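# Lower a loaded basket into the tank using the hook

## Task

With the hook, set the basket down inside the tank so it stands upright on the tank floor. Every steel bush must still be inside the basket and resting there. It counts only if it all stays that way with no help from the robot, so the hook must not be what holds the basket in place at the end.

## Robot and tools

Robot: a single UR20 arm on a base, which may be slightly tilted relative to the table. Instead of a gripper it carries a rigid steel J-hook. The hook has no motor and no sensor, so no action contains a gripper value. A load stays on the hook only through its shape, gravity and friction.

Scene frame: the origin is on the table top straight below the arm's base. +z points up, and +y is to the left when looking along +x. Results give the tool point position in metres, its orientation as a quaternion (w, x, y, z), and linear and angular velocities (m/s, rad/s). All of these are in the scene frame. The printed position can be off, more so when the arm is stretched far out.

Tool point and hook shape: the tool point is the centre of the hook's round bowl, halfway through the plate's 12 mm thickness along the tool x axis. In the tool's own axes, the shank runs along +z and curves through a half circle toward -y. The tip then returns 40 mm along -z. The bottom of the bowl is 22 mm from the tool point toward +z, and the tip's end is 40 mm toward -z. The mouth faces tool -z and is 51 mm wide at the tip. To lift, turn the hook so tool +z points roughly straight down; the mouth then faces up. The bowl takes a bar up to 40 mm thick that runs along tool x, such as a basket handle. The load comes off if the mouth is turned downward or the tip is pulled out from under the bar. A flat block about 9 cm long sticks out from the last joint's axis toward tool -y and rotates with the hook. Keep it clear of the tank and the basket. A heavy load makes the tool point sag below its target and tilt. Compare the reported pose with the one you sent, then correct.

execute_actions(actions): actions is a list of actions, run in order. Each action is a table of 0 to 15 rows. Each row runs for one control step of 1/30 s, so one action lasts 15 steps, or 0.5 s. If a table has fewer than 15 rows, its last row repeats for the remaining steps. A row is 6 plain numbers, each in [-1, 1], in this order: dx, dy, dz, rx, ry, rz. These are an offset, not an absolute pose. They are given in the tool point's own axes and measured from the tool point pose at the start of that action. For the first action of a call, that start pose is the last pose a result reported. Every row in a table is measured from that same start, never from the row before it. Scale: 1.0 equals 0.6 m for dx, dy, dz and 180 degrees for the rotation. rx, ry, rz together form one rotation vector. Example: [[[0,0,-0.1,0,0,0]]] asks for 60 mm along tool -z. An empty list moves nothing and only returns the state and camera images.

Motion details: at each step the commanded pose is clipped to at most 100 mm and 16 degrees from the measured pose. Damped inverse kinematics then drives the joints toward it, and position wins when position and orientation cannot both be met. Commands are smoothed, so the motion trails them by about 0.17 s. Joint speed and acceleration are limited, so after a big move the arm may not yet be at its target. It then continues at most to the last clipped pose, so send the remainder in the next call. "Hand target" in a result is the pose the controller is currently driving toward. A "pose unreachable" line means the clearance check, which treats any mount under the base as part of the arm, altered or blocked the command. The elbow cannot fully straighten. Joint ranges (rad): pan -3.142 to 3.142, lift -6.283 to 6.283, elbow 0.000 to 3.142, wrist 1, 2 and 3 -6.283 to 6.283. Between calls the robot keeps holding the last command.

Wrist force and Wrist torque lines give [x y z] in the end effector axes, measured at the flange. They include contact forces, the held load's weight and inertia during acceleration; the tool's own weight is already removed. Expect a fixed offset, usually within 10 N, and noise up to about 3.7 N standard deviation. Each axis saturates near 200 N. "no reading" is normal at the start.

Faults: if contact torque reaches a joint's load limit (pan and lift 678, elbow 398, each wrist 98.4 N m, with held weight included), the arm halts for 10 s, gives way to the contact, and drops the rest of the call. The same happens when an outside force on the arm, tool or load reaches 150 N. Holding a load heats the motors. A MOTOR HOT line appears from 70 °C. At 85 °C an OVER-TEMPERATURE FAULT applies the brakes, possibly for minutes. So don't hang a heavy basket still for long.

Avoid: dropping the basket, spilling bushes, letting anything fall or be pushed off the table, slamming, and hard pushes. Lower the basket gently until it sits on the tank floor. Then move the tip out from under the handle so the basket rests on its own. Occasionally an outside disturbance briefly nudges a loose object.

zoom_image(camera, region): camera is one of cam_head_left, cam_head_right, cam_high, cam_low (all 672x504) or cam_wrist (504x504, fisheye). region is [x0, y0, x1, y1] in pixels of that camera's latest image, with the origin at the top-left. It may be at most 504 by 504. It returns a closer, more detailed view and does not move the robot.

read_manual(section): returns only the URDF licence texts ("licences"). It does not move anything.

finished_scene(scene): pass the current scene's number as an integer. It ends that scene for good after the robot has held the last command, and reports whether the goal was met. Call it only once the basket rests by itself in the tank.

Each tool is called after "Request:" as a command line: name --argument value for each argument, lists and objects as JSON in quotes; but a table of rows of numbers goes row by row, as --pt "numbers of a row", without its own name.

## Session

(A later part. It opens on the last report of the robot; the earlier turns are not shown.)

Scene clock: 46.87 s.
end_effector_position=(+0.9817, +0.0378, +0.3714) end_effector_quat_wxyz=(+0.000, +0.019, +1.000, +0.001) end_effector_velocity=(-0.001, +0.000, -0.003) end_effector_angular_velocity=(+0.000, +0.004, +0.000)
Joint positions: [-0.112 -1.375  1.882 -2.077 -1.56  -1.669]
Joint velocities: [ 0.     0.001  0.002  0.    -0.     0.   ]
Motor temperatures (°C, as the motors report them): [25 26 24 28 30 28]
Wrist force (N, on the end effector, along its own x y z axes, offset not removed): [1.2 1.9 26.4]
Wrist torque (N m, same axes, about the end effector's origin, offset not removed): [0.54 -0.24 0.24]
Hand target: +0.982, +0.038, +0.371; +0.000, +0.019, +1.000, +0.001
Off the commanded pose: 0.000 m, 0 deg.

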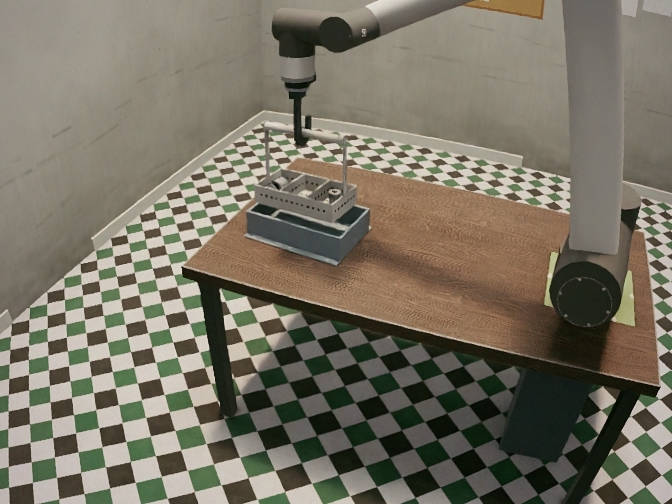

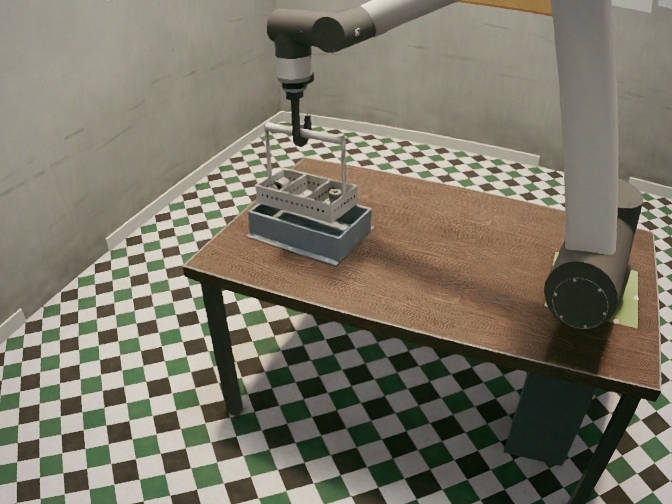

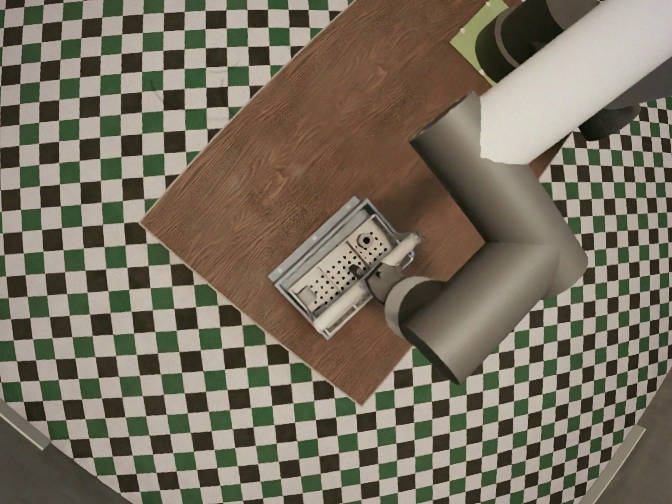

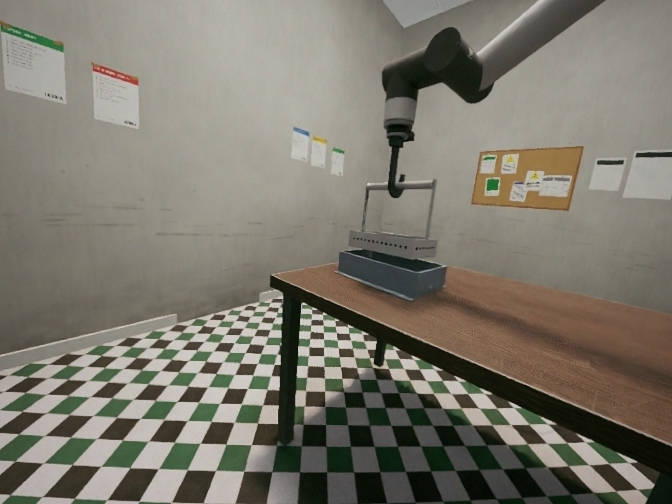

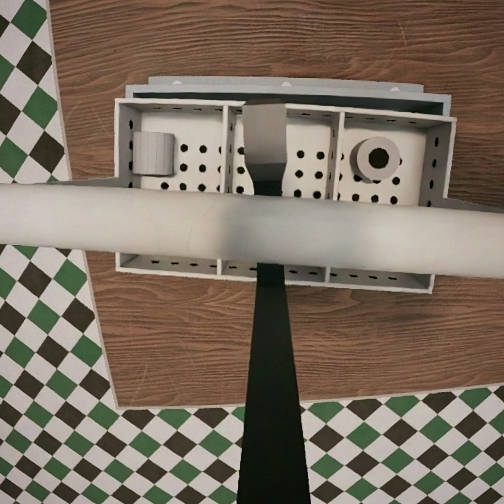

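Request:
execute_actions --actions '[[[0.0001,-0.0001,0.0005,0,0,0],[0.0002,-0.0003,0.0019,0,0,0],[0.0005,-0.0008,0.0041,0,0,0],[0.0008,-0.0014,0.0072,0,0,0],[0.0013,-0.0021,0.0108,0,0,0],[0.0017,-0.0029,0.0150,0,0,0],[0.0022,-0.0038,0.0194,0,0,0],[0.0028,-0.0047,0.0239,0,0,0],[0.0033,-0.0056,0.0283,0,0,0],[0.0038,-0.0064,0.0325,0,0,0],[0.0042,-0.0071,0.0361,0,0,0],[0.0045,-0.0077,0.0392,0,0,0],[0.0048,-0.0081,0.0414,0,0,0],[0.0049,-0.0084,0.0428,0,0,0],[0.005,-0.0085,0.0433,0,0,0]]]'

Request:
execute_actions --actions '[]'

Scene clock: 47.70 s.
end_effector_position=(+0.9789, +0.0338, +0.3494) end_effector_quat_wxyz=(+0.000, +0.019, +1.000, +0.001) end_effector_velocity=(-0.004, -0.008, -0.045) end_effector_angular_velocity=(+0.000, -0.001, -0.000)
Joint positions: [-0.116 -1.365  1.904 -2.109 -1.56  -1.673]
Joint velocities: [-0.009  0.023  0.042 -0.066  0.001 -0.009]
Motor temperatures (°C, as the motors report them): [25 26 24 28 30 28]
Wrist force (N, on the end effector, along its own x y z axes, offset not removed): [2.4 2.7 27.3]
Wrist torque (N m, same axes, about the end effector's origin, offset not removed): [0.73 -0.31 0.15]
Hand target: +0.978, +0.033, +0.345; +0.000, +0.019, +1.000, +0.001
Off the commanded pose: 0.004 m, 0 deg.

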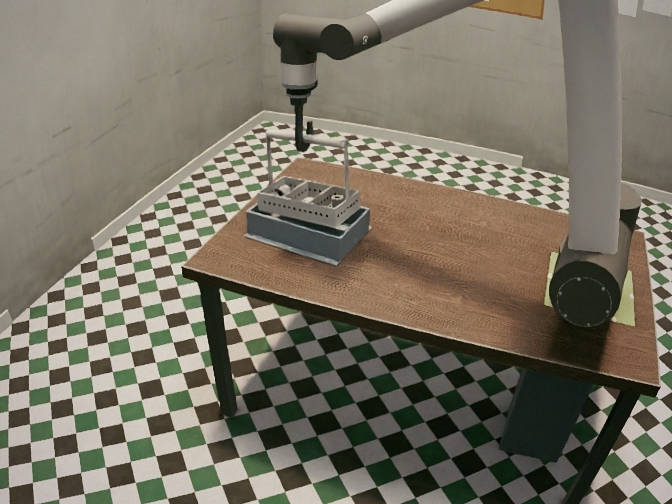

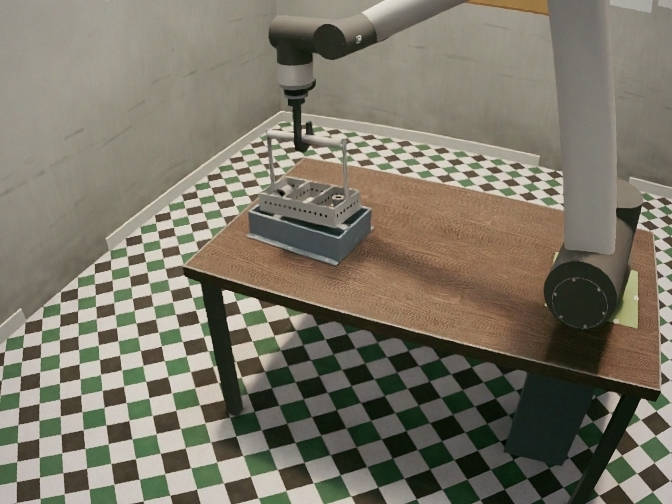

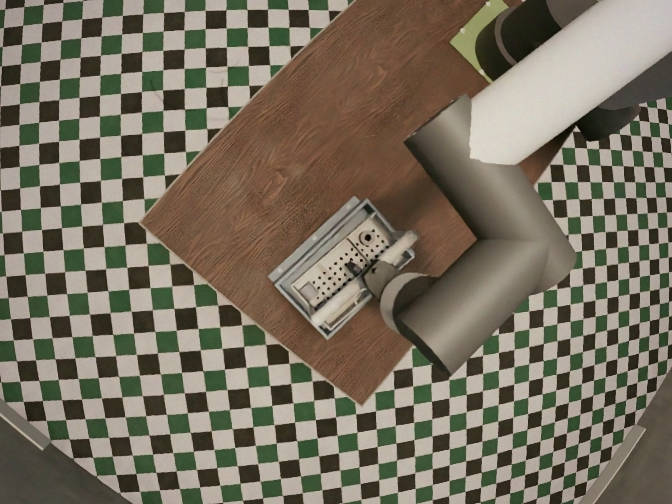

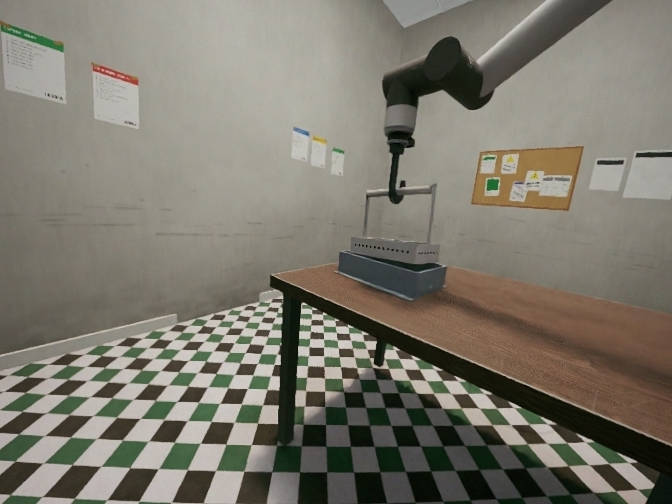

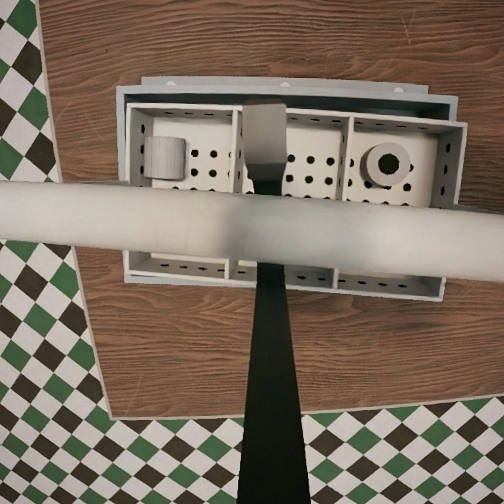

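Scene clock: 47.70 s.
end_effector_position=(+0.9789, +0.0338, +0.3494) end_effector_quat_wxyz=(+0.000, +0.019, +1.000, +0.001) end_effector_velocity=(-0.004, -0.008, -0.045) end_effector_angular_velocity=(+0.000, -0.001, -0.000)
Joint positions: [-0.116 -1.365  1.904 -2.109 -1.56  -1.673]
Joint velocities: [-0.009  0.023  0.042 -0.066  0.001 -0.009]
Motor temperatures (°C, as the motors report them): [25 26 24 28 30 28]
Wrist force (N, on the end effector, along its own x y z axes, offset not removed): [2.4 2.7 27.3]
Wrist torque (N m, same axes, about the end effector's origin, offset not removed): [0.73 -0.31 0.15]
Hand target: +0.978, +0.033, +0.345; +0.000, +0.019, +1.000, +0.001
Off the commanded pose: 0.004 m, 0 deg.

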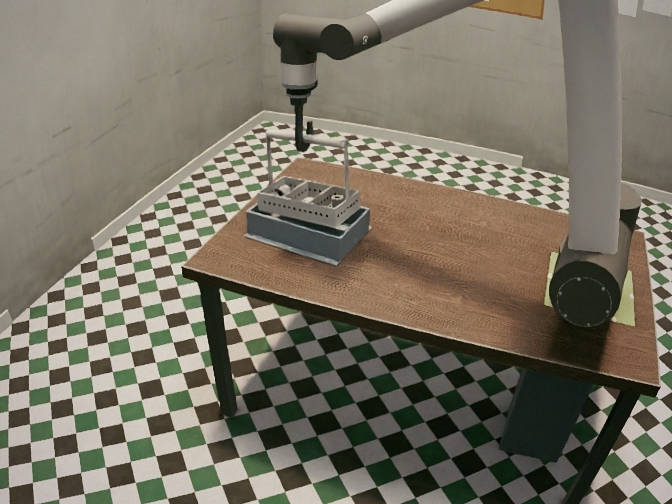

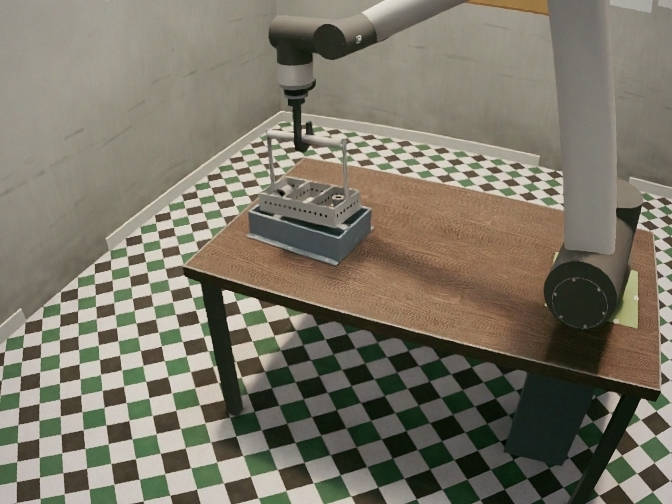

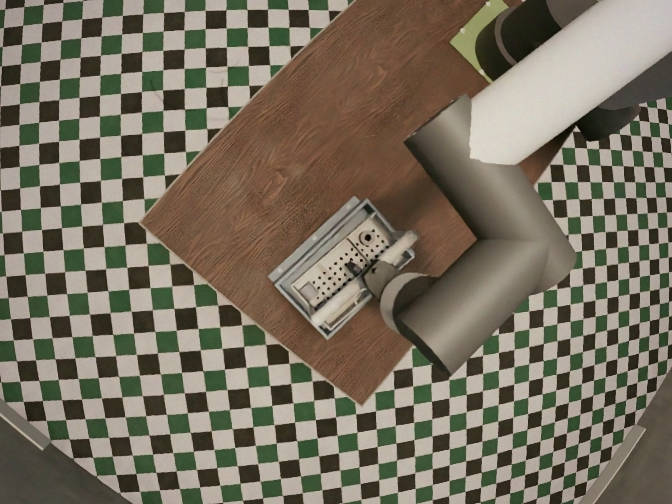

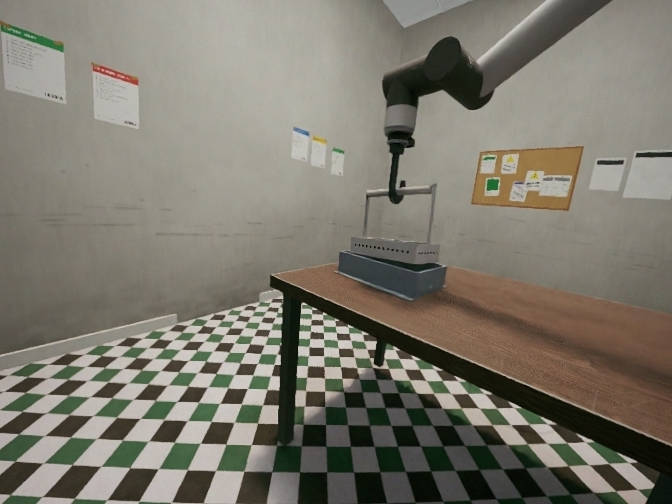

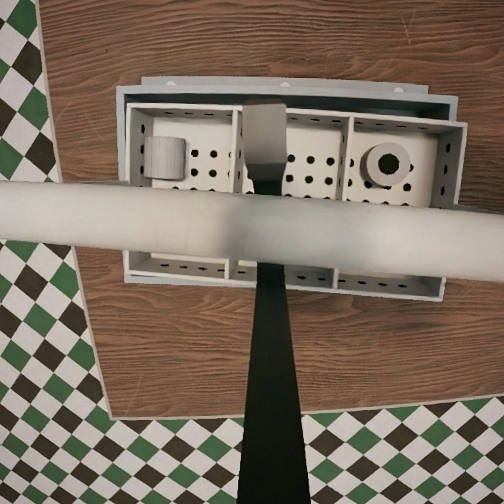

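Request:
execute_actions --actions '[]'

Request:
zoom_image --camera "cam_low" --region '[320, 170, 470, 310]'

Request:
zoom_image --camera "cam_wrist" --region '[90, 60, 490, 310]'

Scene clock: 47.80 s.
end_effector_position=(+0.9786, +0.0332, +0.3465) end_effector_quat_wxyz=(+0.000, +0.019, +1.000, +0.001) end_effector_velocity=(-0.001, -0.003, -0.014) end_effector_angular_velocity=(-0.000, -0.002, -0.001)
Joint positions: [-0.117 -1.364  1.906 -2.113 -1.56  -1.674]
Joint velocities: [-0.003  0.007  0.013 -0.022 -0.    -0.003]
Motor temperatures (°C, as the motors report them): [25 26 24 28 30 28]
Wrist force (N, on the end effector, along its own x y z axes, offset not removed): [2.3 3.5 26.9]
Wrist torque (N m, same axes, about the end effector's origin, offset not removed): [0.79 -0.41 0.14]
Hand target: +0.978, +0.033, +0.345; +0.000, +0.019, +1.000, +0.001
Off the commanded pose: 0.001 m, 0 deg.

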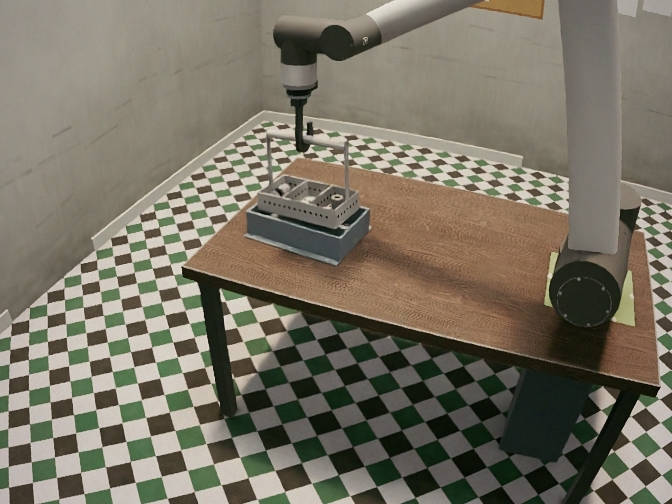

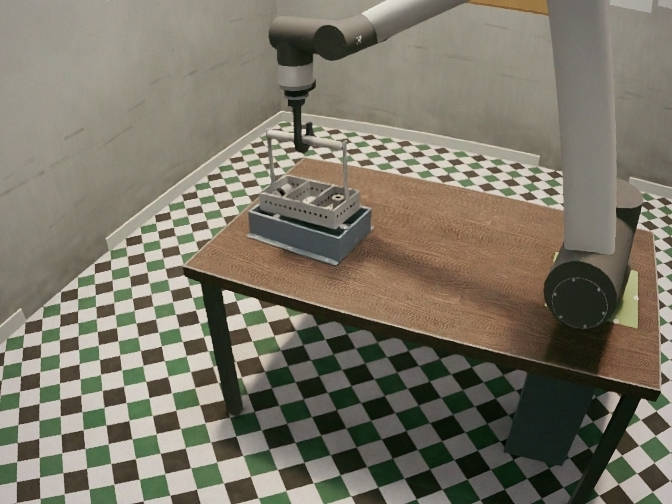

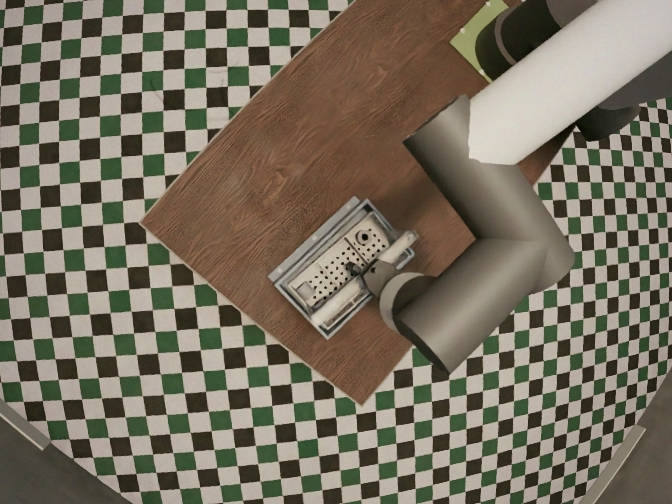

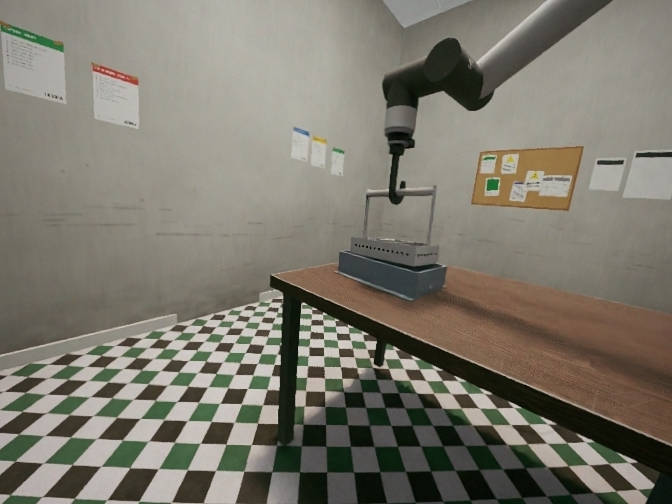

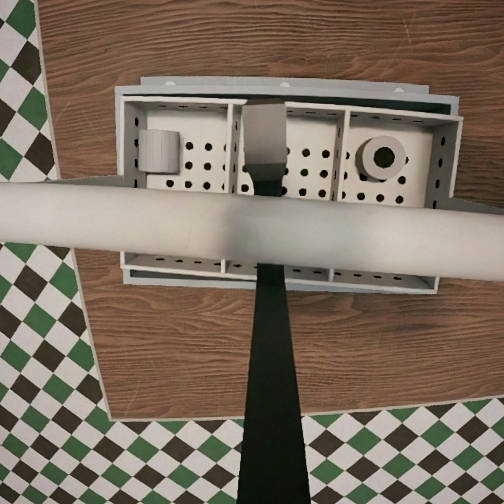

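Region (320, 170, 470, 310) of cam_low's 672x504 image, scaled by 3.360, with more detail than that image has; it fills the top 470 rows of this view, and the rest is white.

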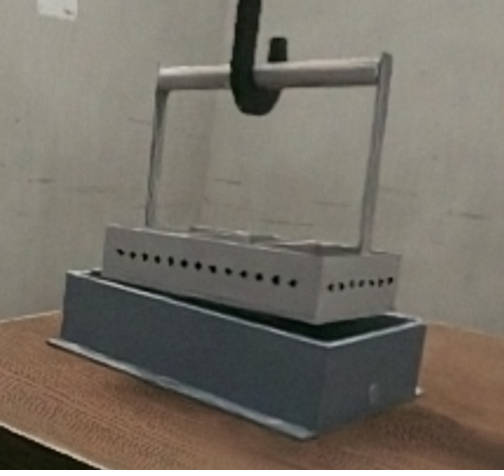

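Region (90, 60, 490, 310) of cam_wrist's 504x504 image, scaled by 1.260, with more detail than that image has; it fills the top 315 rows of this view, and the rest is white.

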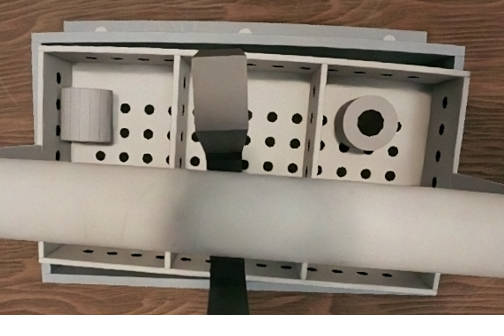

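Request:
execute_actions --actions '[[[0,0,0.0004,0,0,0],[0,0,0.0015,0,0,0],[0,0,0.0034,0,0,0],[0,0,0.0059,0,0,0],[0,0,0.0092,0,0,0],[0,0,0.0131,0,0,0],[0,0,0.0177,0,0,0],[0,0,0.0227,0,0,0],[0,0,0.0283,0,0,0],[0,0,0.0344,0,0,0],[0,0,0.0408,0,0,0],[0,0,0.0475,0,0,0],[0,0,0.0545,0,0,0],[0,0,0.0616,0,0,0],[0,0,0.0688,0,0,0]],[[0,0,0.0325,0,0,0],[0,0,0.0396,0,0,0],[0,0,0.0465,0,0,0],[0,0,0.0533,0,0,0],[0,0,0.0597,0,0,0],[0,0,0.0657,0,0,0],[0,0,0.0713,0,0,0],[0,0,0.0764,0,0,0],[0,0,0.0809,0,0,0],[0,0,0.0848,0,0,0],[0,0,0.0881,0,0,0],[0,0,0.0907,0,0,0],[0,0,0.0926,0,0,0],[0,0,0.0937,0,0,0],[0,0,0.0941,0,0,0]]]'

Scene clock: 49.70 s.
end_effector_position=(+0.9783, +0.0330, +0.2663) end_effector_quat_wxyz=(-0.000, +0.020, +1.000, +0.001) end_effector_velocity=(+0.000, +0.001, -0.044) end_effector_angular_velocity=(-0.001, -0.000, +0.001)
Joint positions: [-0.116 -1.307  1.965 -2.227 -1.56  -1.673]
Joint velocities: [ 0.001  0.034  0.029 -0.063 -0.001  0.001]
Motor temperatures (°C, as the motors report them): [25 26 24 28 30 28]
Wrist force (N, on the end effector, along its own x y z axes, offset not removed): [2.8 0.9 24.1]
Wrist torque (N m, same axes, about the end effector's origin, offset not removed): [1.03 -0.63 0.22]
Hand target: +0.978, +0.033, +0.263; +0.000, +0.019, +1.000, +0.001
Off the commanded pose: 0.004 m, 0 deg.

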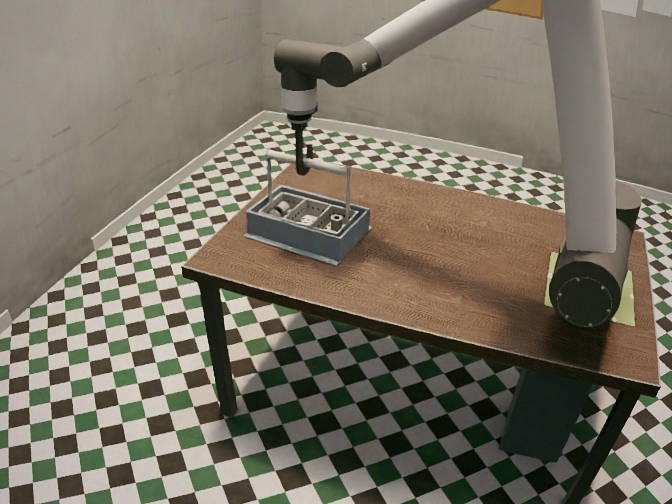

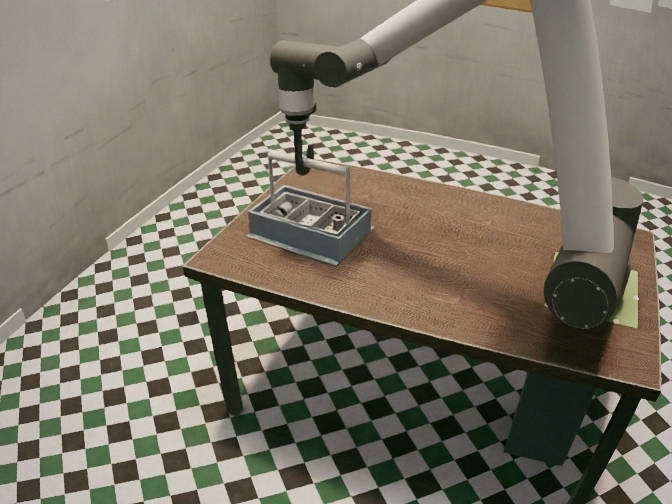

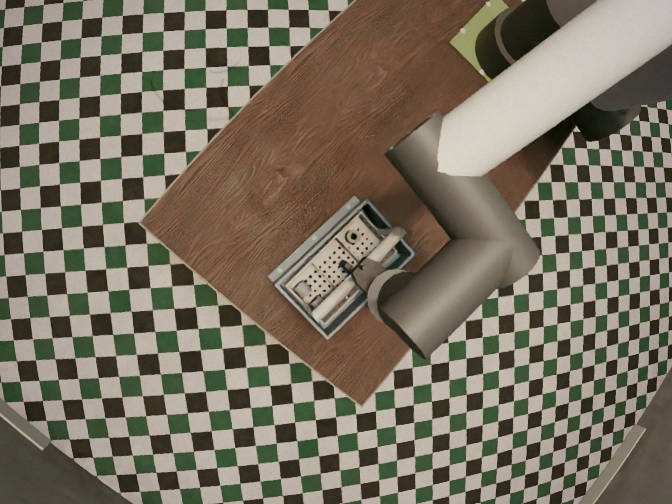

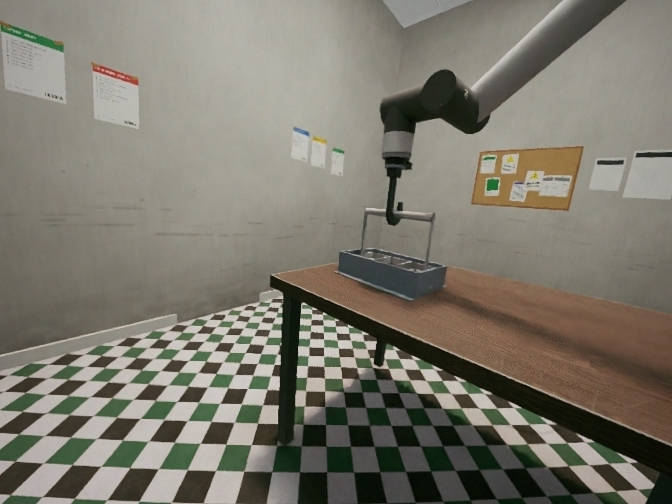

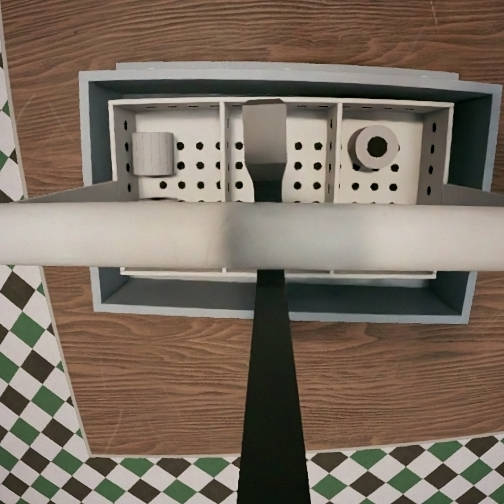

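The basket is inside the tank, so I'll check its settled state before unhooking.

Request:
execute_actions --actions '[]'

Scene clock: 50.00 s.
end_effector_position=(+0.9785, +0.0330, +0.2628) end_effector_quat_wxyz=(+0.000, +0.019, +1.000, +0.001) end_effector_velocity=(+0.000, +0.001, -0.001) end_effector_angular_velocity=(+0.000, +0.001, +0.001)
Joint positions: [-0.116 -1.305  1.967 -2.233 -1.56  -1.673]
Joint velocities: [ 0.001  0.002  0.    -0.001  0.    -0.   ]
Motor temperatures (°C, as the motors report them): [25 26 24 28 30 28]
Wrist force (N, on the end effector, along its own x y z axes, offset not removed): [4.8 2.8 4.1]
Wrist torque (N m, same axes, about the end effector's origin, offset not removed): [0.87 -1.05 0.08]
Hand target: +0.978, +0.033, +0.263; +0.000, +0.019, +1.000, +0.001
Off the commanded pose: 0.000 m, 0 deg.

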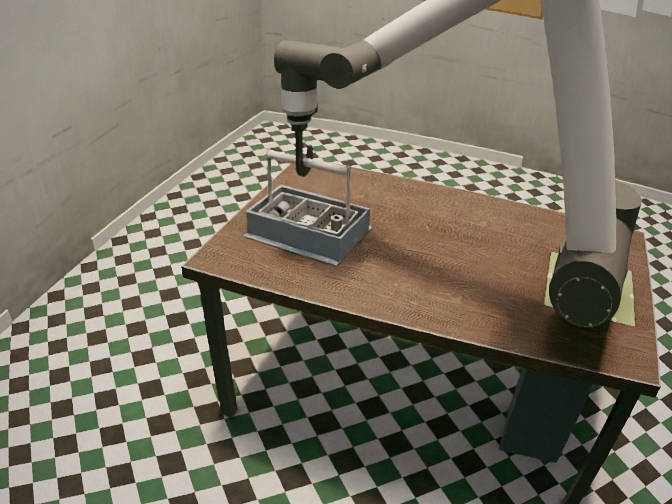

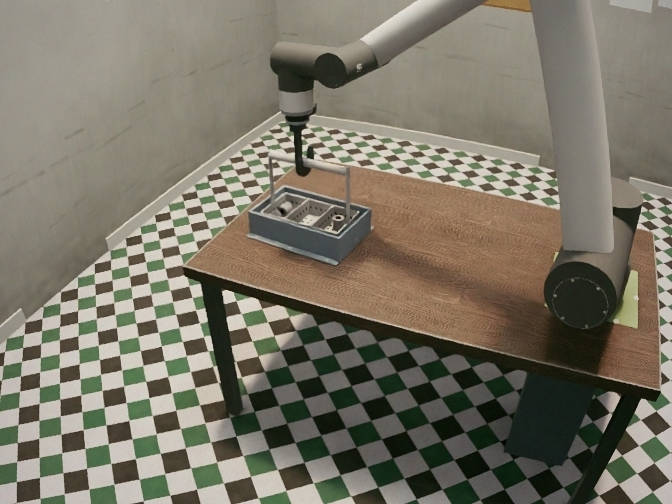

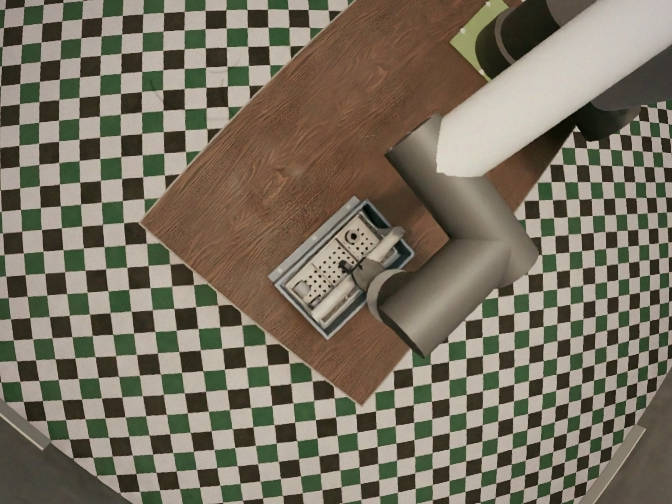

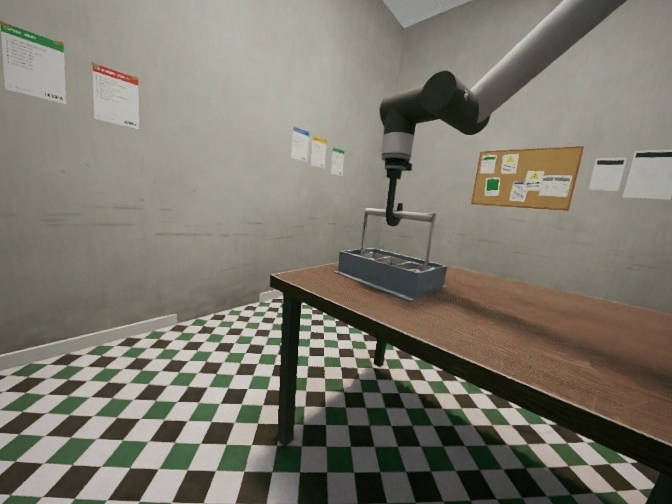

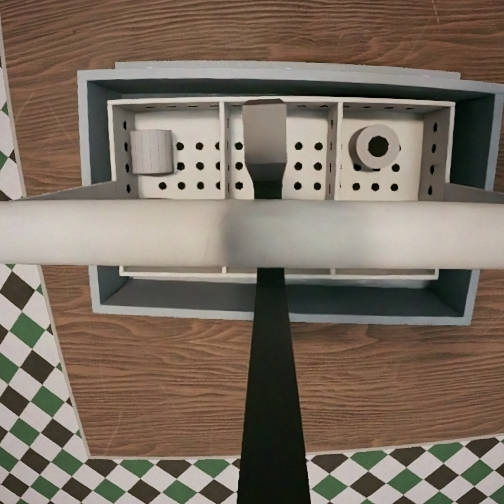

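Request:
execute_actions --actions '[[[0,0,0.0014,0,0,0],[0,0,0.0054,0,0,0],[0,0,0.0119,0,0,0],[0,0,0.0206,0,0,0],[0,0,0.0312,0,0,0],[0,0,0.0431,0,0,0],[0,0,0.0558,0,0,0],[0,0,0.0689,0,0,0],[0,0,0.0816,0,0,0],[0,0,0.0935,0,0,0],[0,0,0.1041,0,0,0],[0,0,0.1128,0,0,0],[0,0,0.1193,0,0,0],[0,0,0.1233,0,0,0],[0,0,0.1247,0,0,0]]]'

Scene clock: 51.80 s.
end_effector_position=(+0.9777, +0.0331, +0.1997) end_effector_quat_wxyz=(-0.000, +0.020, +1.000, +0.001) end_effector_velocity=(+0.004, -0.001, -0.129) end_effector_angular_velocity=(-0.001, -0.005, -0.000)
Joint positions: [-0.115 -1.253  2.006 -2.322 -1.56  -1.672]
Joint velocities: [ 0.     0.116  0.07  -0.191 -0.     0.001]
Motor temperatures (°C, as the motors report them): [25 26 24 28 30 28]
Wrist force (N, on the end effector, along its own x y z axes, offset not removed): [4.4 2.7 7.5]
Wrist torque (N m, same axes, about the end effector's origin, offset not removed): [1.03 -0.87 0.08]
Hand target: +0.978, +0.033, +0.188; -0.000, +0.019, +1.000, +0.001
Off the commanded pose: 0.012 m, 0 deg.

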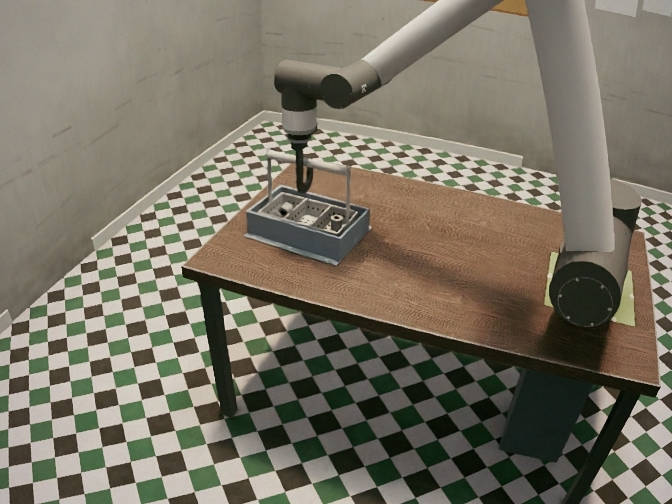

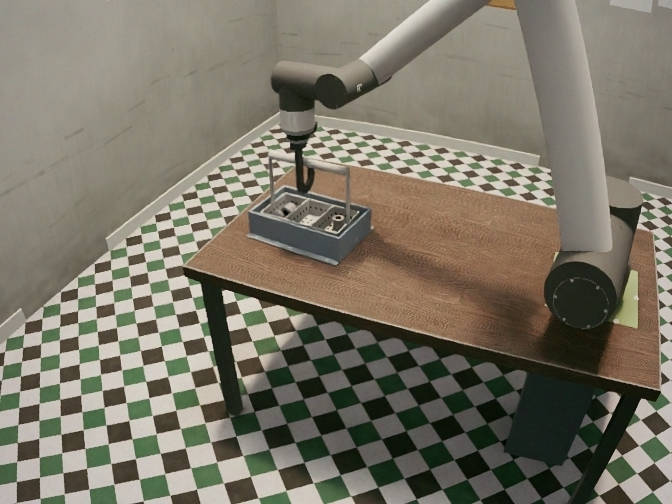

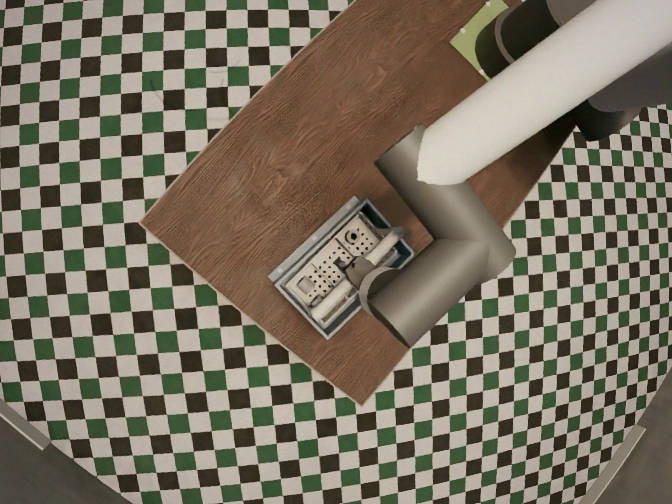

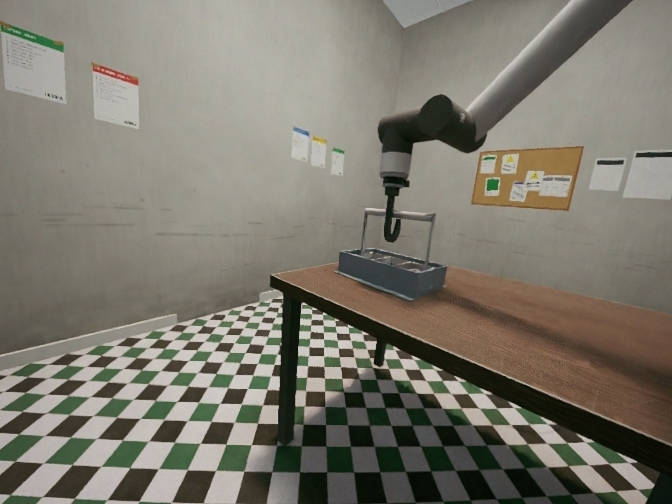

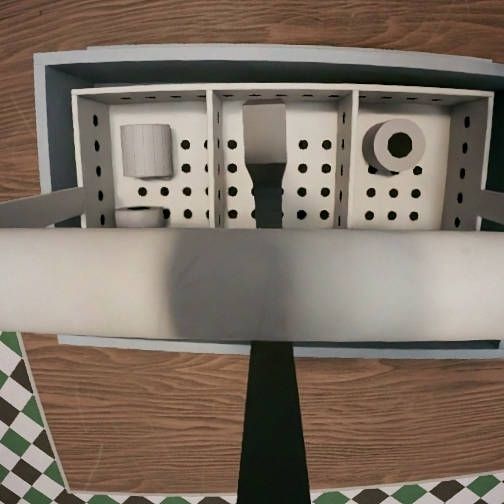

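Request:
execute_actions --actions '[]'

Request:
zoom_image --camera "cam_low" --region '[330, 160, 460, 300]'

Scene clock: 52.10 s.
end_effector_position=(+0.9782, +0.0331, +0.1885) end_effector_quat_wxyz=(-0.000, +0.019, +1.000, +0.001) end_effector_velocity=(-0.001, +0.001, -0.004) end_effector_angular_velocity=(-0.000, +0.001, +0.001)
Joint positions: [-0.115 -1.243  2.012 -2.339 -1.56  -1.672]
Joint velocities: [ 0.001  0.003  0.003 -0.005 -0.001 -0.   ]
Motor temperatures (°C, as the motors report them): [25 26 24 28 30 28]
Wrist force (N, on the end effector, along its own x y z axes, offset not removed): [3.0 2.4 3.2]
Wrist torque (N m, same axes, about the end effector's origin, offset not removed): [0.70 -0.58 0.15]
Hand target: +0.978, +0.033, +0.188; -0.000, +0.019, +1.000, +0.001
Off the commanded pose: 0.001 m, 0 deg.

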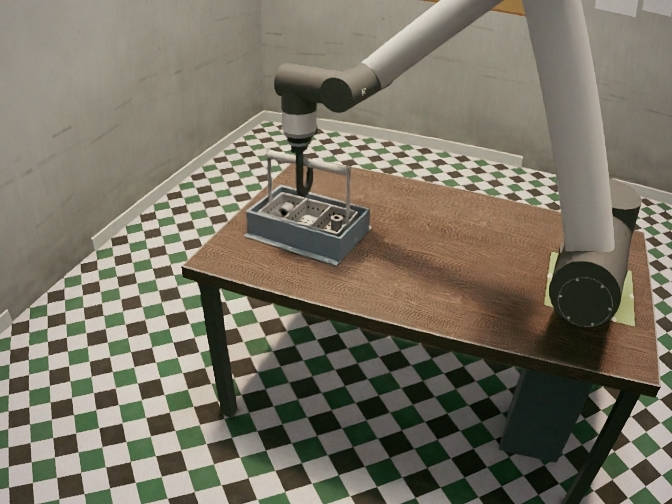

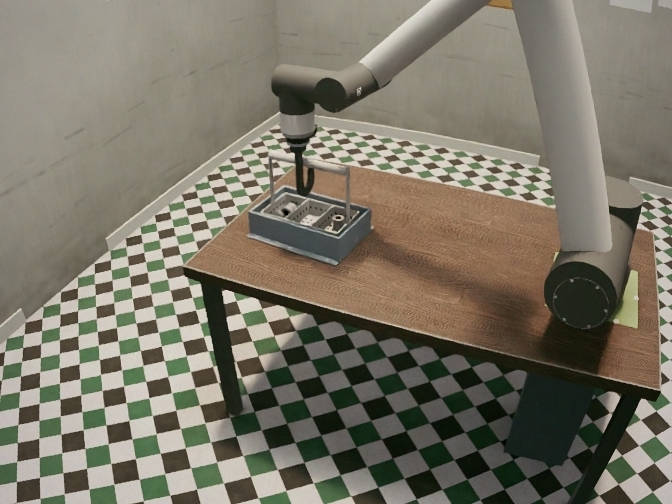

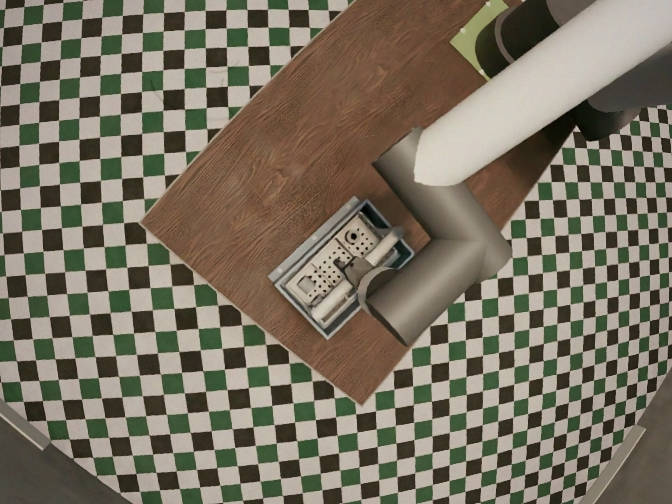

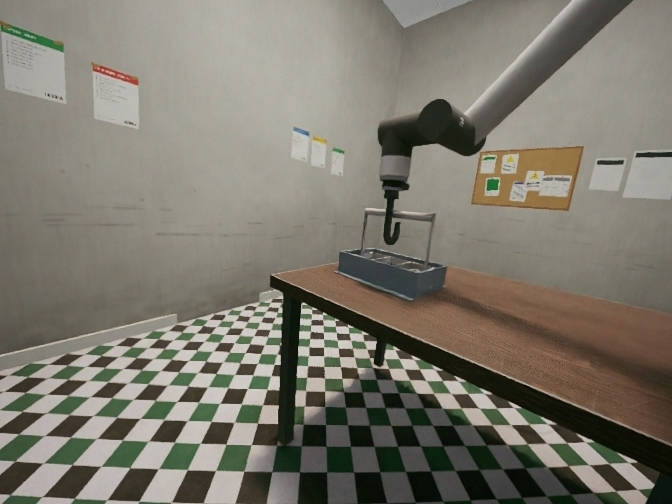

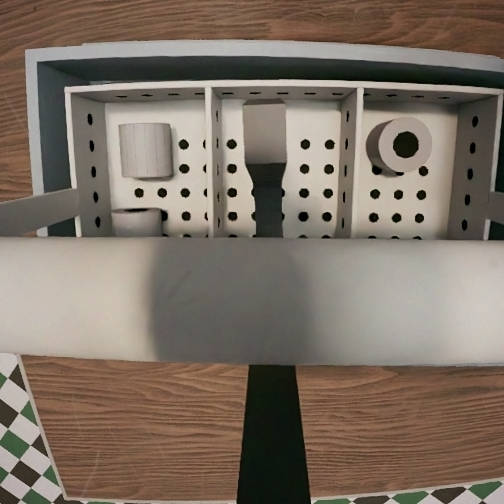

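Region (330, 160, 460, 300) of cam_low's 672x504 image, scaled by 3.600, with more detail than that image has; it fills the left 468 columns of this view, and the rest is white.

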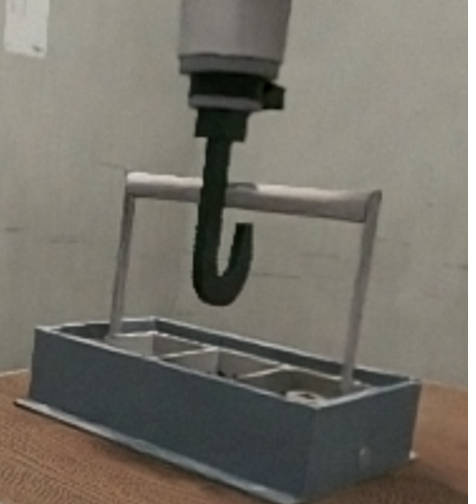

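Request:
execute_actions --actions '[[[0,0.0016,0,0,0,0],[0,0.0065,0,0,0,0],[0,0.0143,0,0,0,0],[0,0.0248,0,0,0,0],[0,0.0375,0,0,0,0],[0,0.0518,0,0,0,0],[0,0.0672,0,0,0,0],[0,0.0828,0,0,0,0],[0,0.0982,0,0,0,0],[0,0.1125,0,0,0,0],[0,0.1252,0,0,0,0],[0,0.1357,0,0,0,0],[0,0.1435,0,0,0,0],[0,0.1484,0,0,0,0],[0,0.15,0,0,0,0]],[[0,0.022,-0.0020,0,0,0],[0,0.022,-0.0081,0,0,0],[0,0.022,-0.0178,0,0,0],[0,0.022,-0.0309,0,0,0],[0,0.022,-0.0467,0,0,0],[0,0.022,-0.0645,0,0,0],[0,0.022,-0.0836,0,0,0],[0,0.022,-0.1031,0,0,0],[0,0.022,-0.1222,0,0,0],[0,0.022,-0.14,0,0,0],[0,0.022,-0.1558,0,0,0],[0,0.022,-0.1689,0,0,0],[0,0.022,-0.1786,0,0,0],[0,0.022,-0.1847,0,0,0],[0,0.022,-0.1867,0,0,0]]]'

Scene clock: 53.33 s.
end_effector_position=(+0.9814, +0.1223, +0.2830) end_effector_quat_wxyz=(+0.001, +0.019, +1.000, +0.001) end_effector_velocity=(-0.002, +0.001, +0.201) end_effector_angular_velocity=(-0.000, +0.006, +0.001)
Joint positions: [-0.024 -1.308  1.936 -2.202 -1.56  -1.582]
Joint velocities: [-0.001 -0.147 -0.138  0.292 -0.    -0.002]
Motor temperatures (°C, as the motors report them): [25 26 24 28 30 28]
Wrist force (N, on the end effector, along its own x y z axes, offset not removed): [3.2 1.9 -0.2]
Wrist torque (N m, same axes, about the end effector's origin, offset not removed): [0.52 -0.61 0.13]
Hand target: +0.981, +0.122, +0.300; +0.000, +0.019, +1.000, +0.001
Off the commanded pose: 0.018 m, 0 deg.

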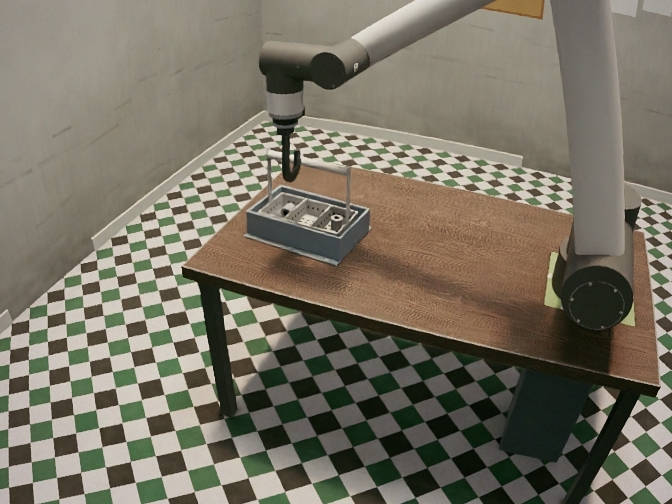

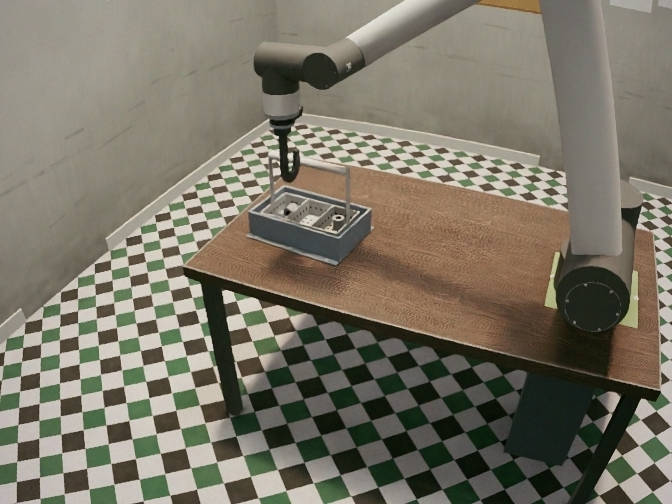

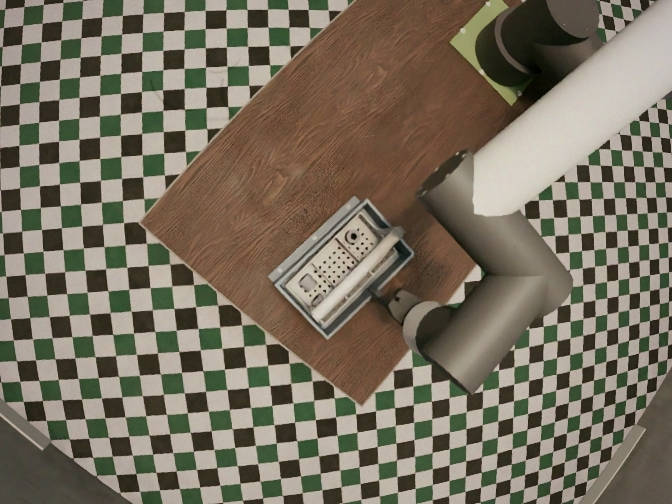

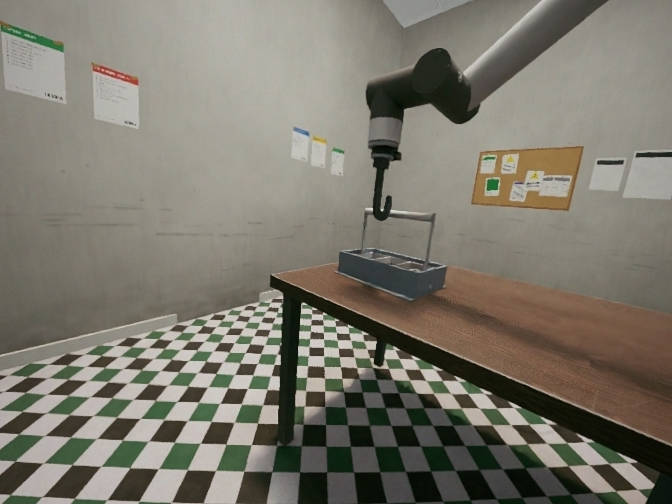

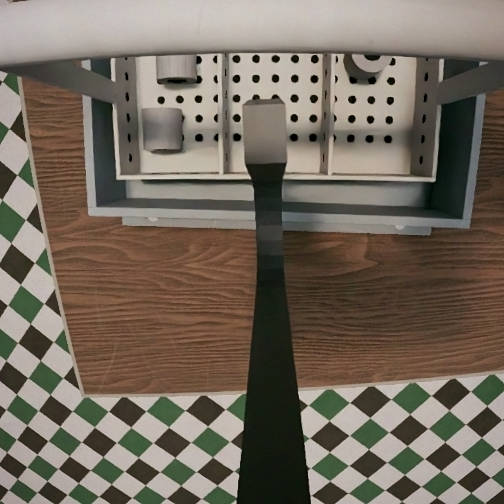

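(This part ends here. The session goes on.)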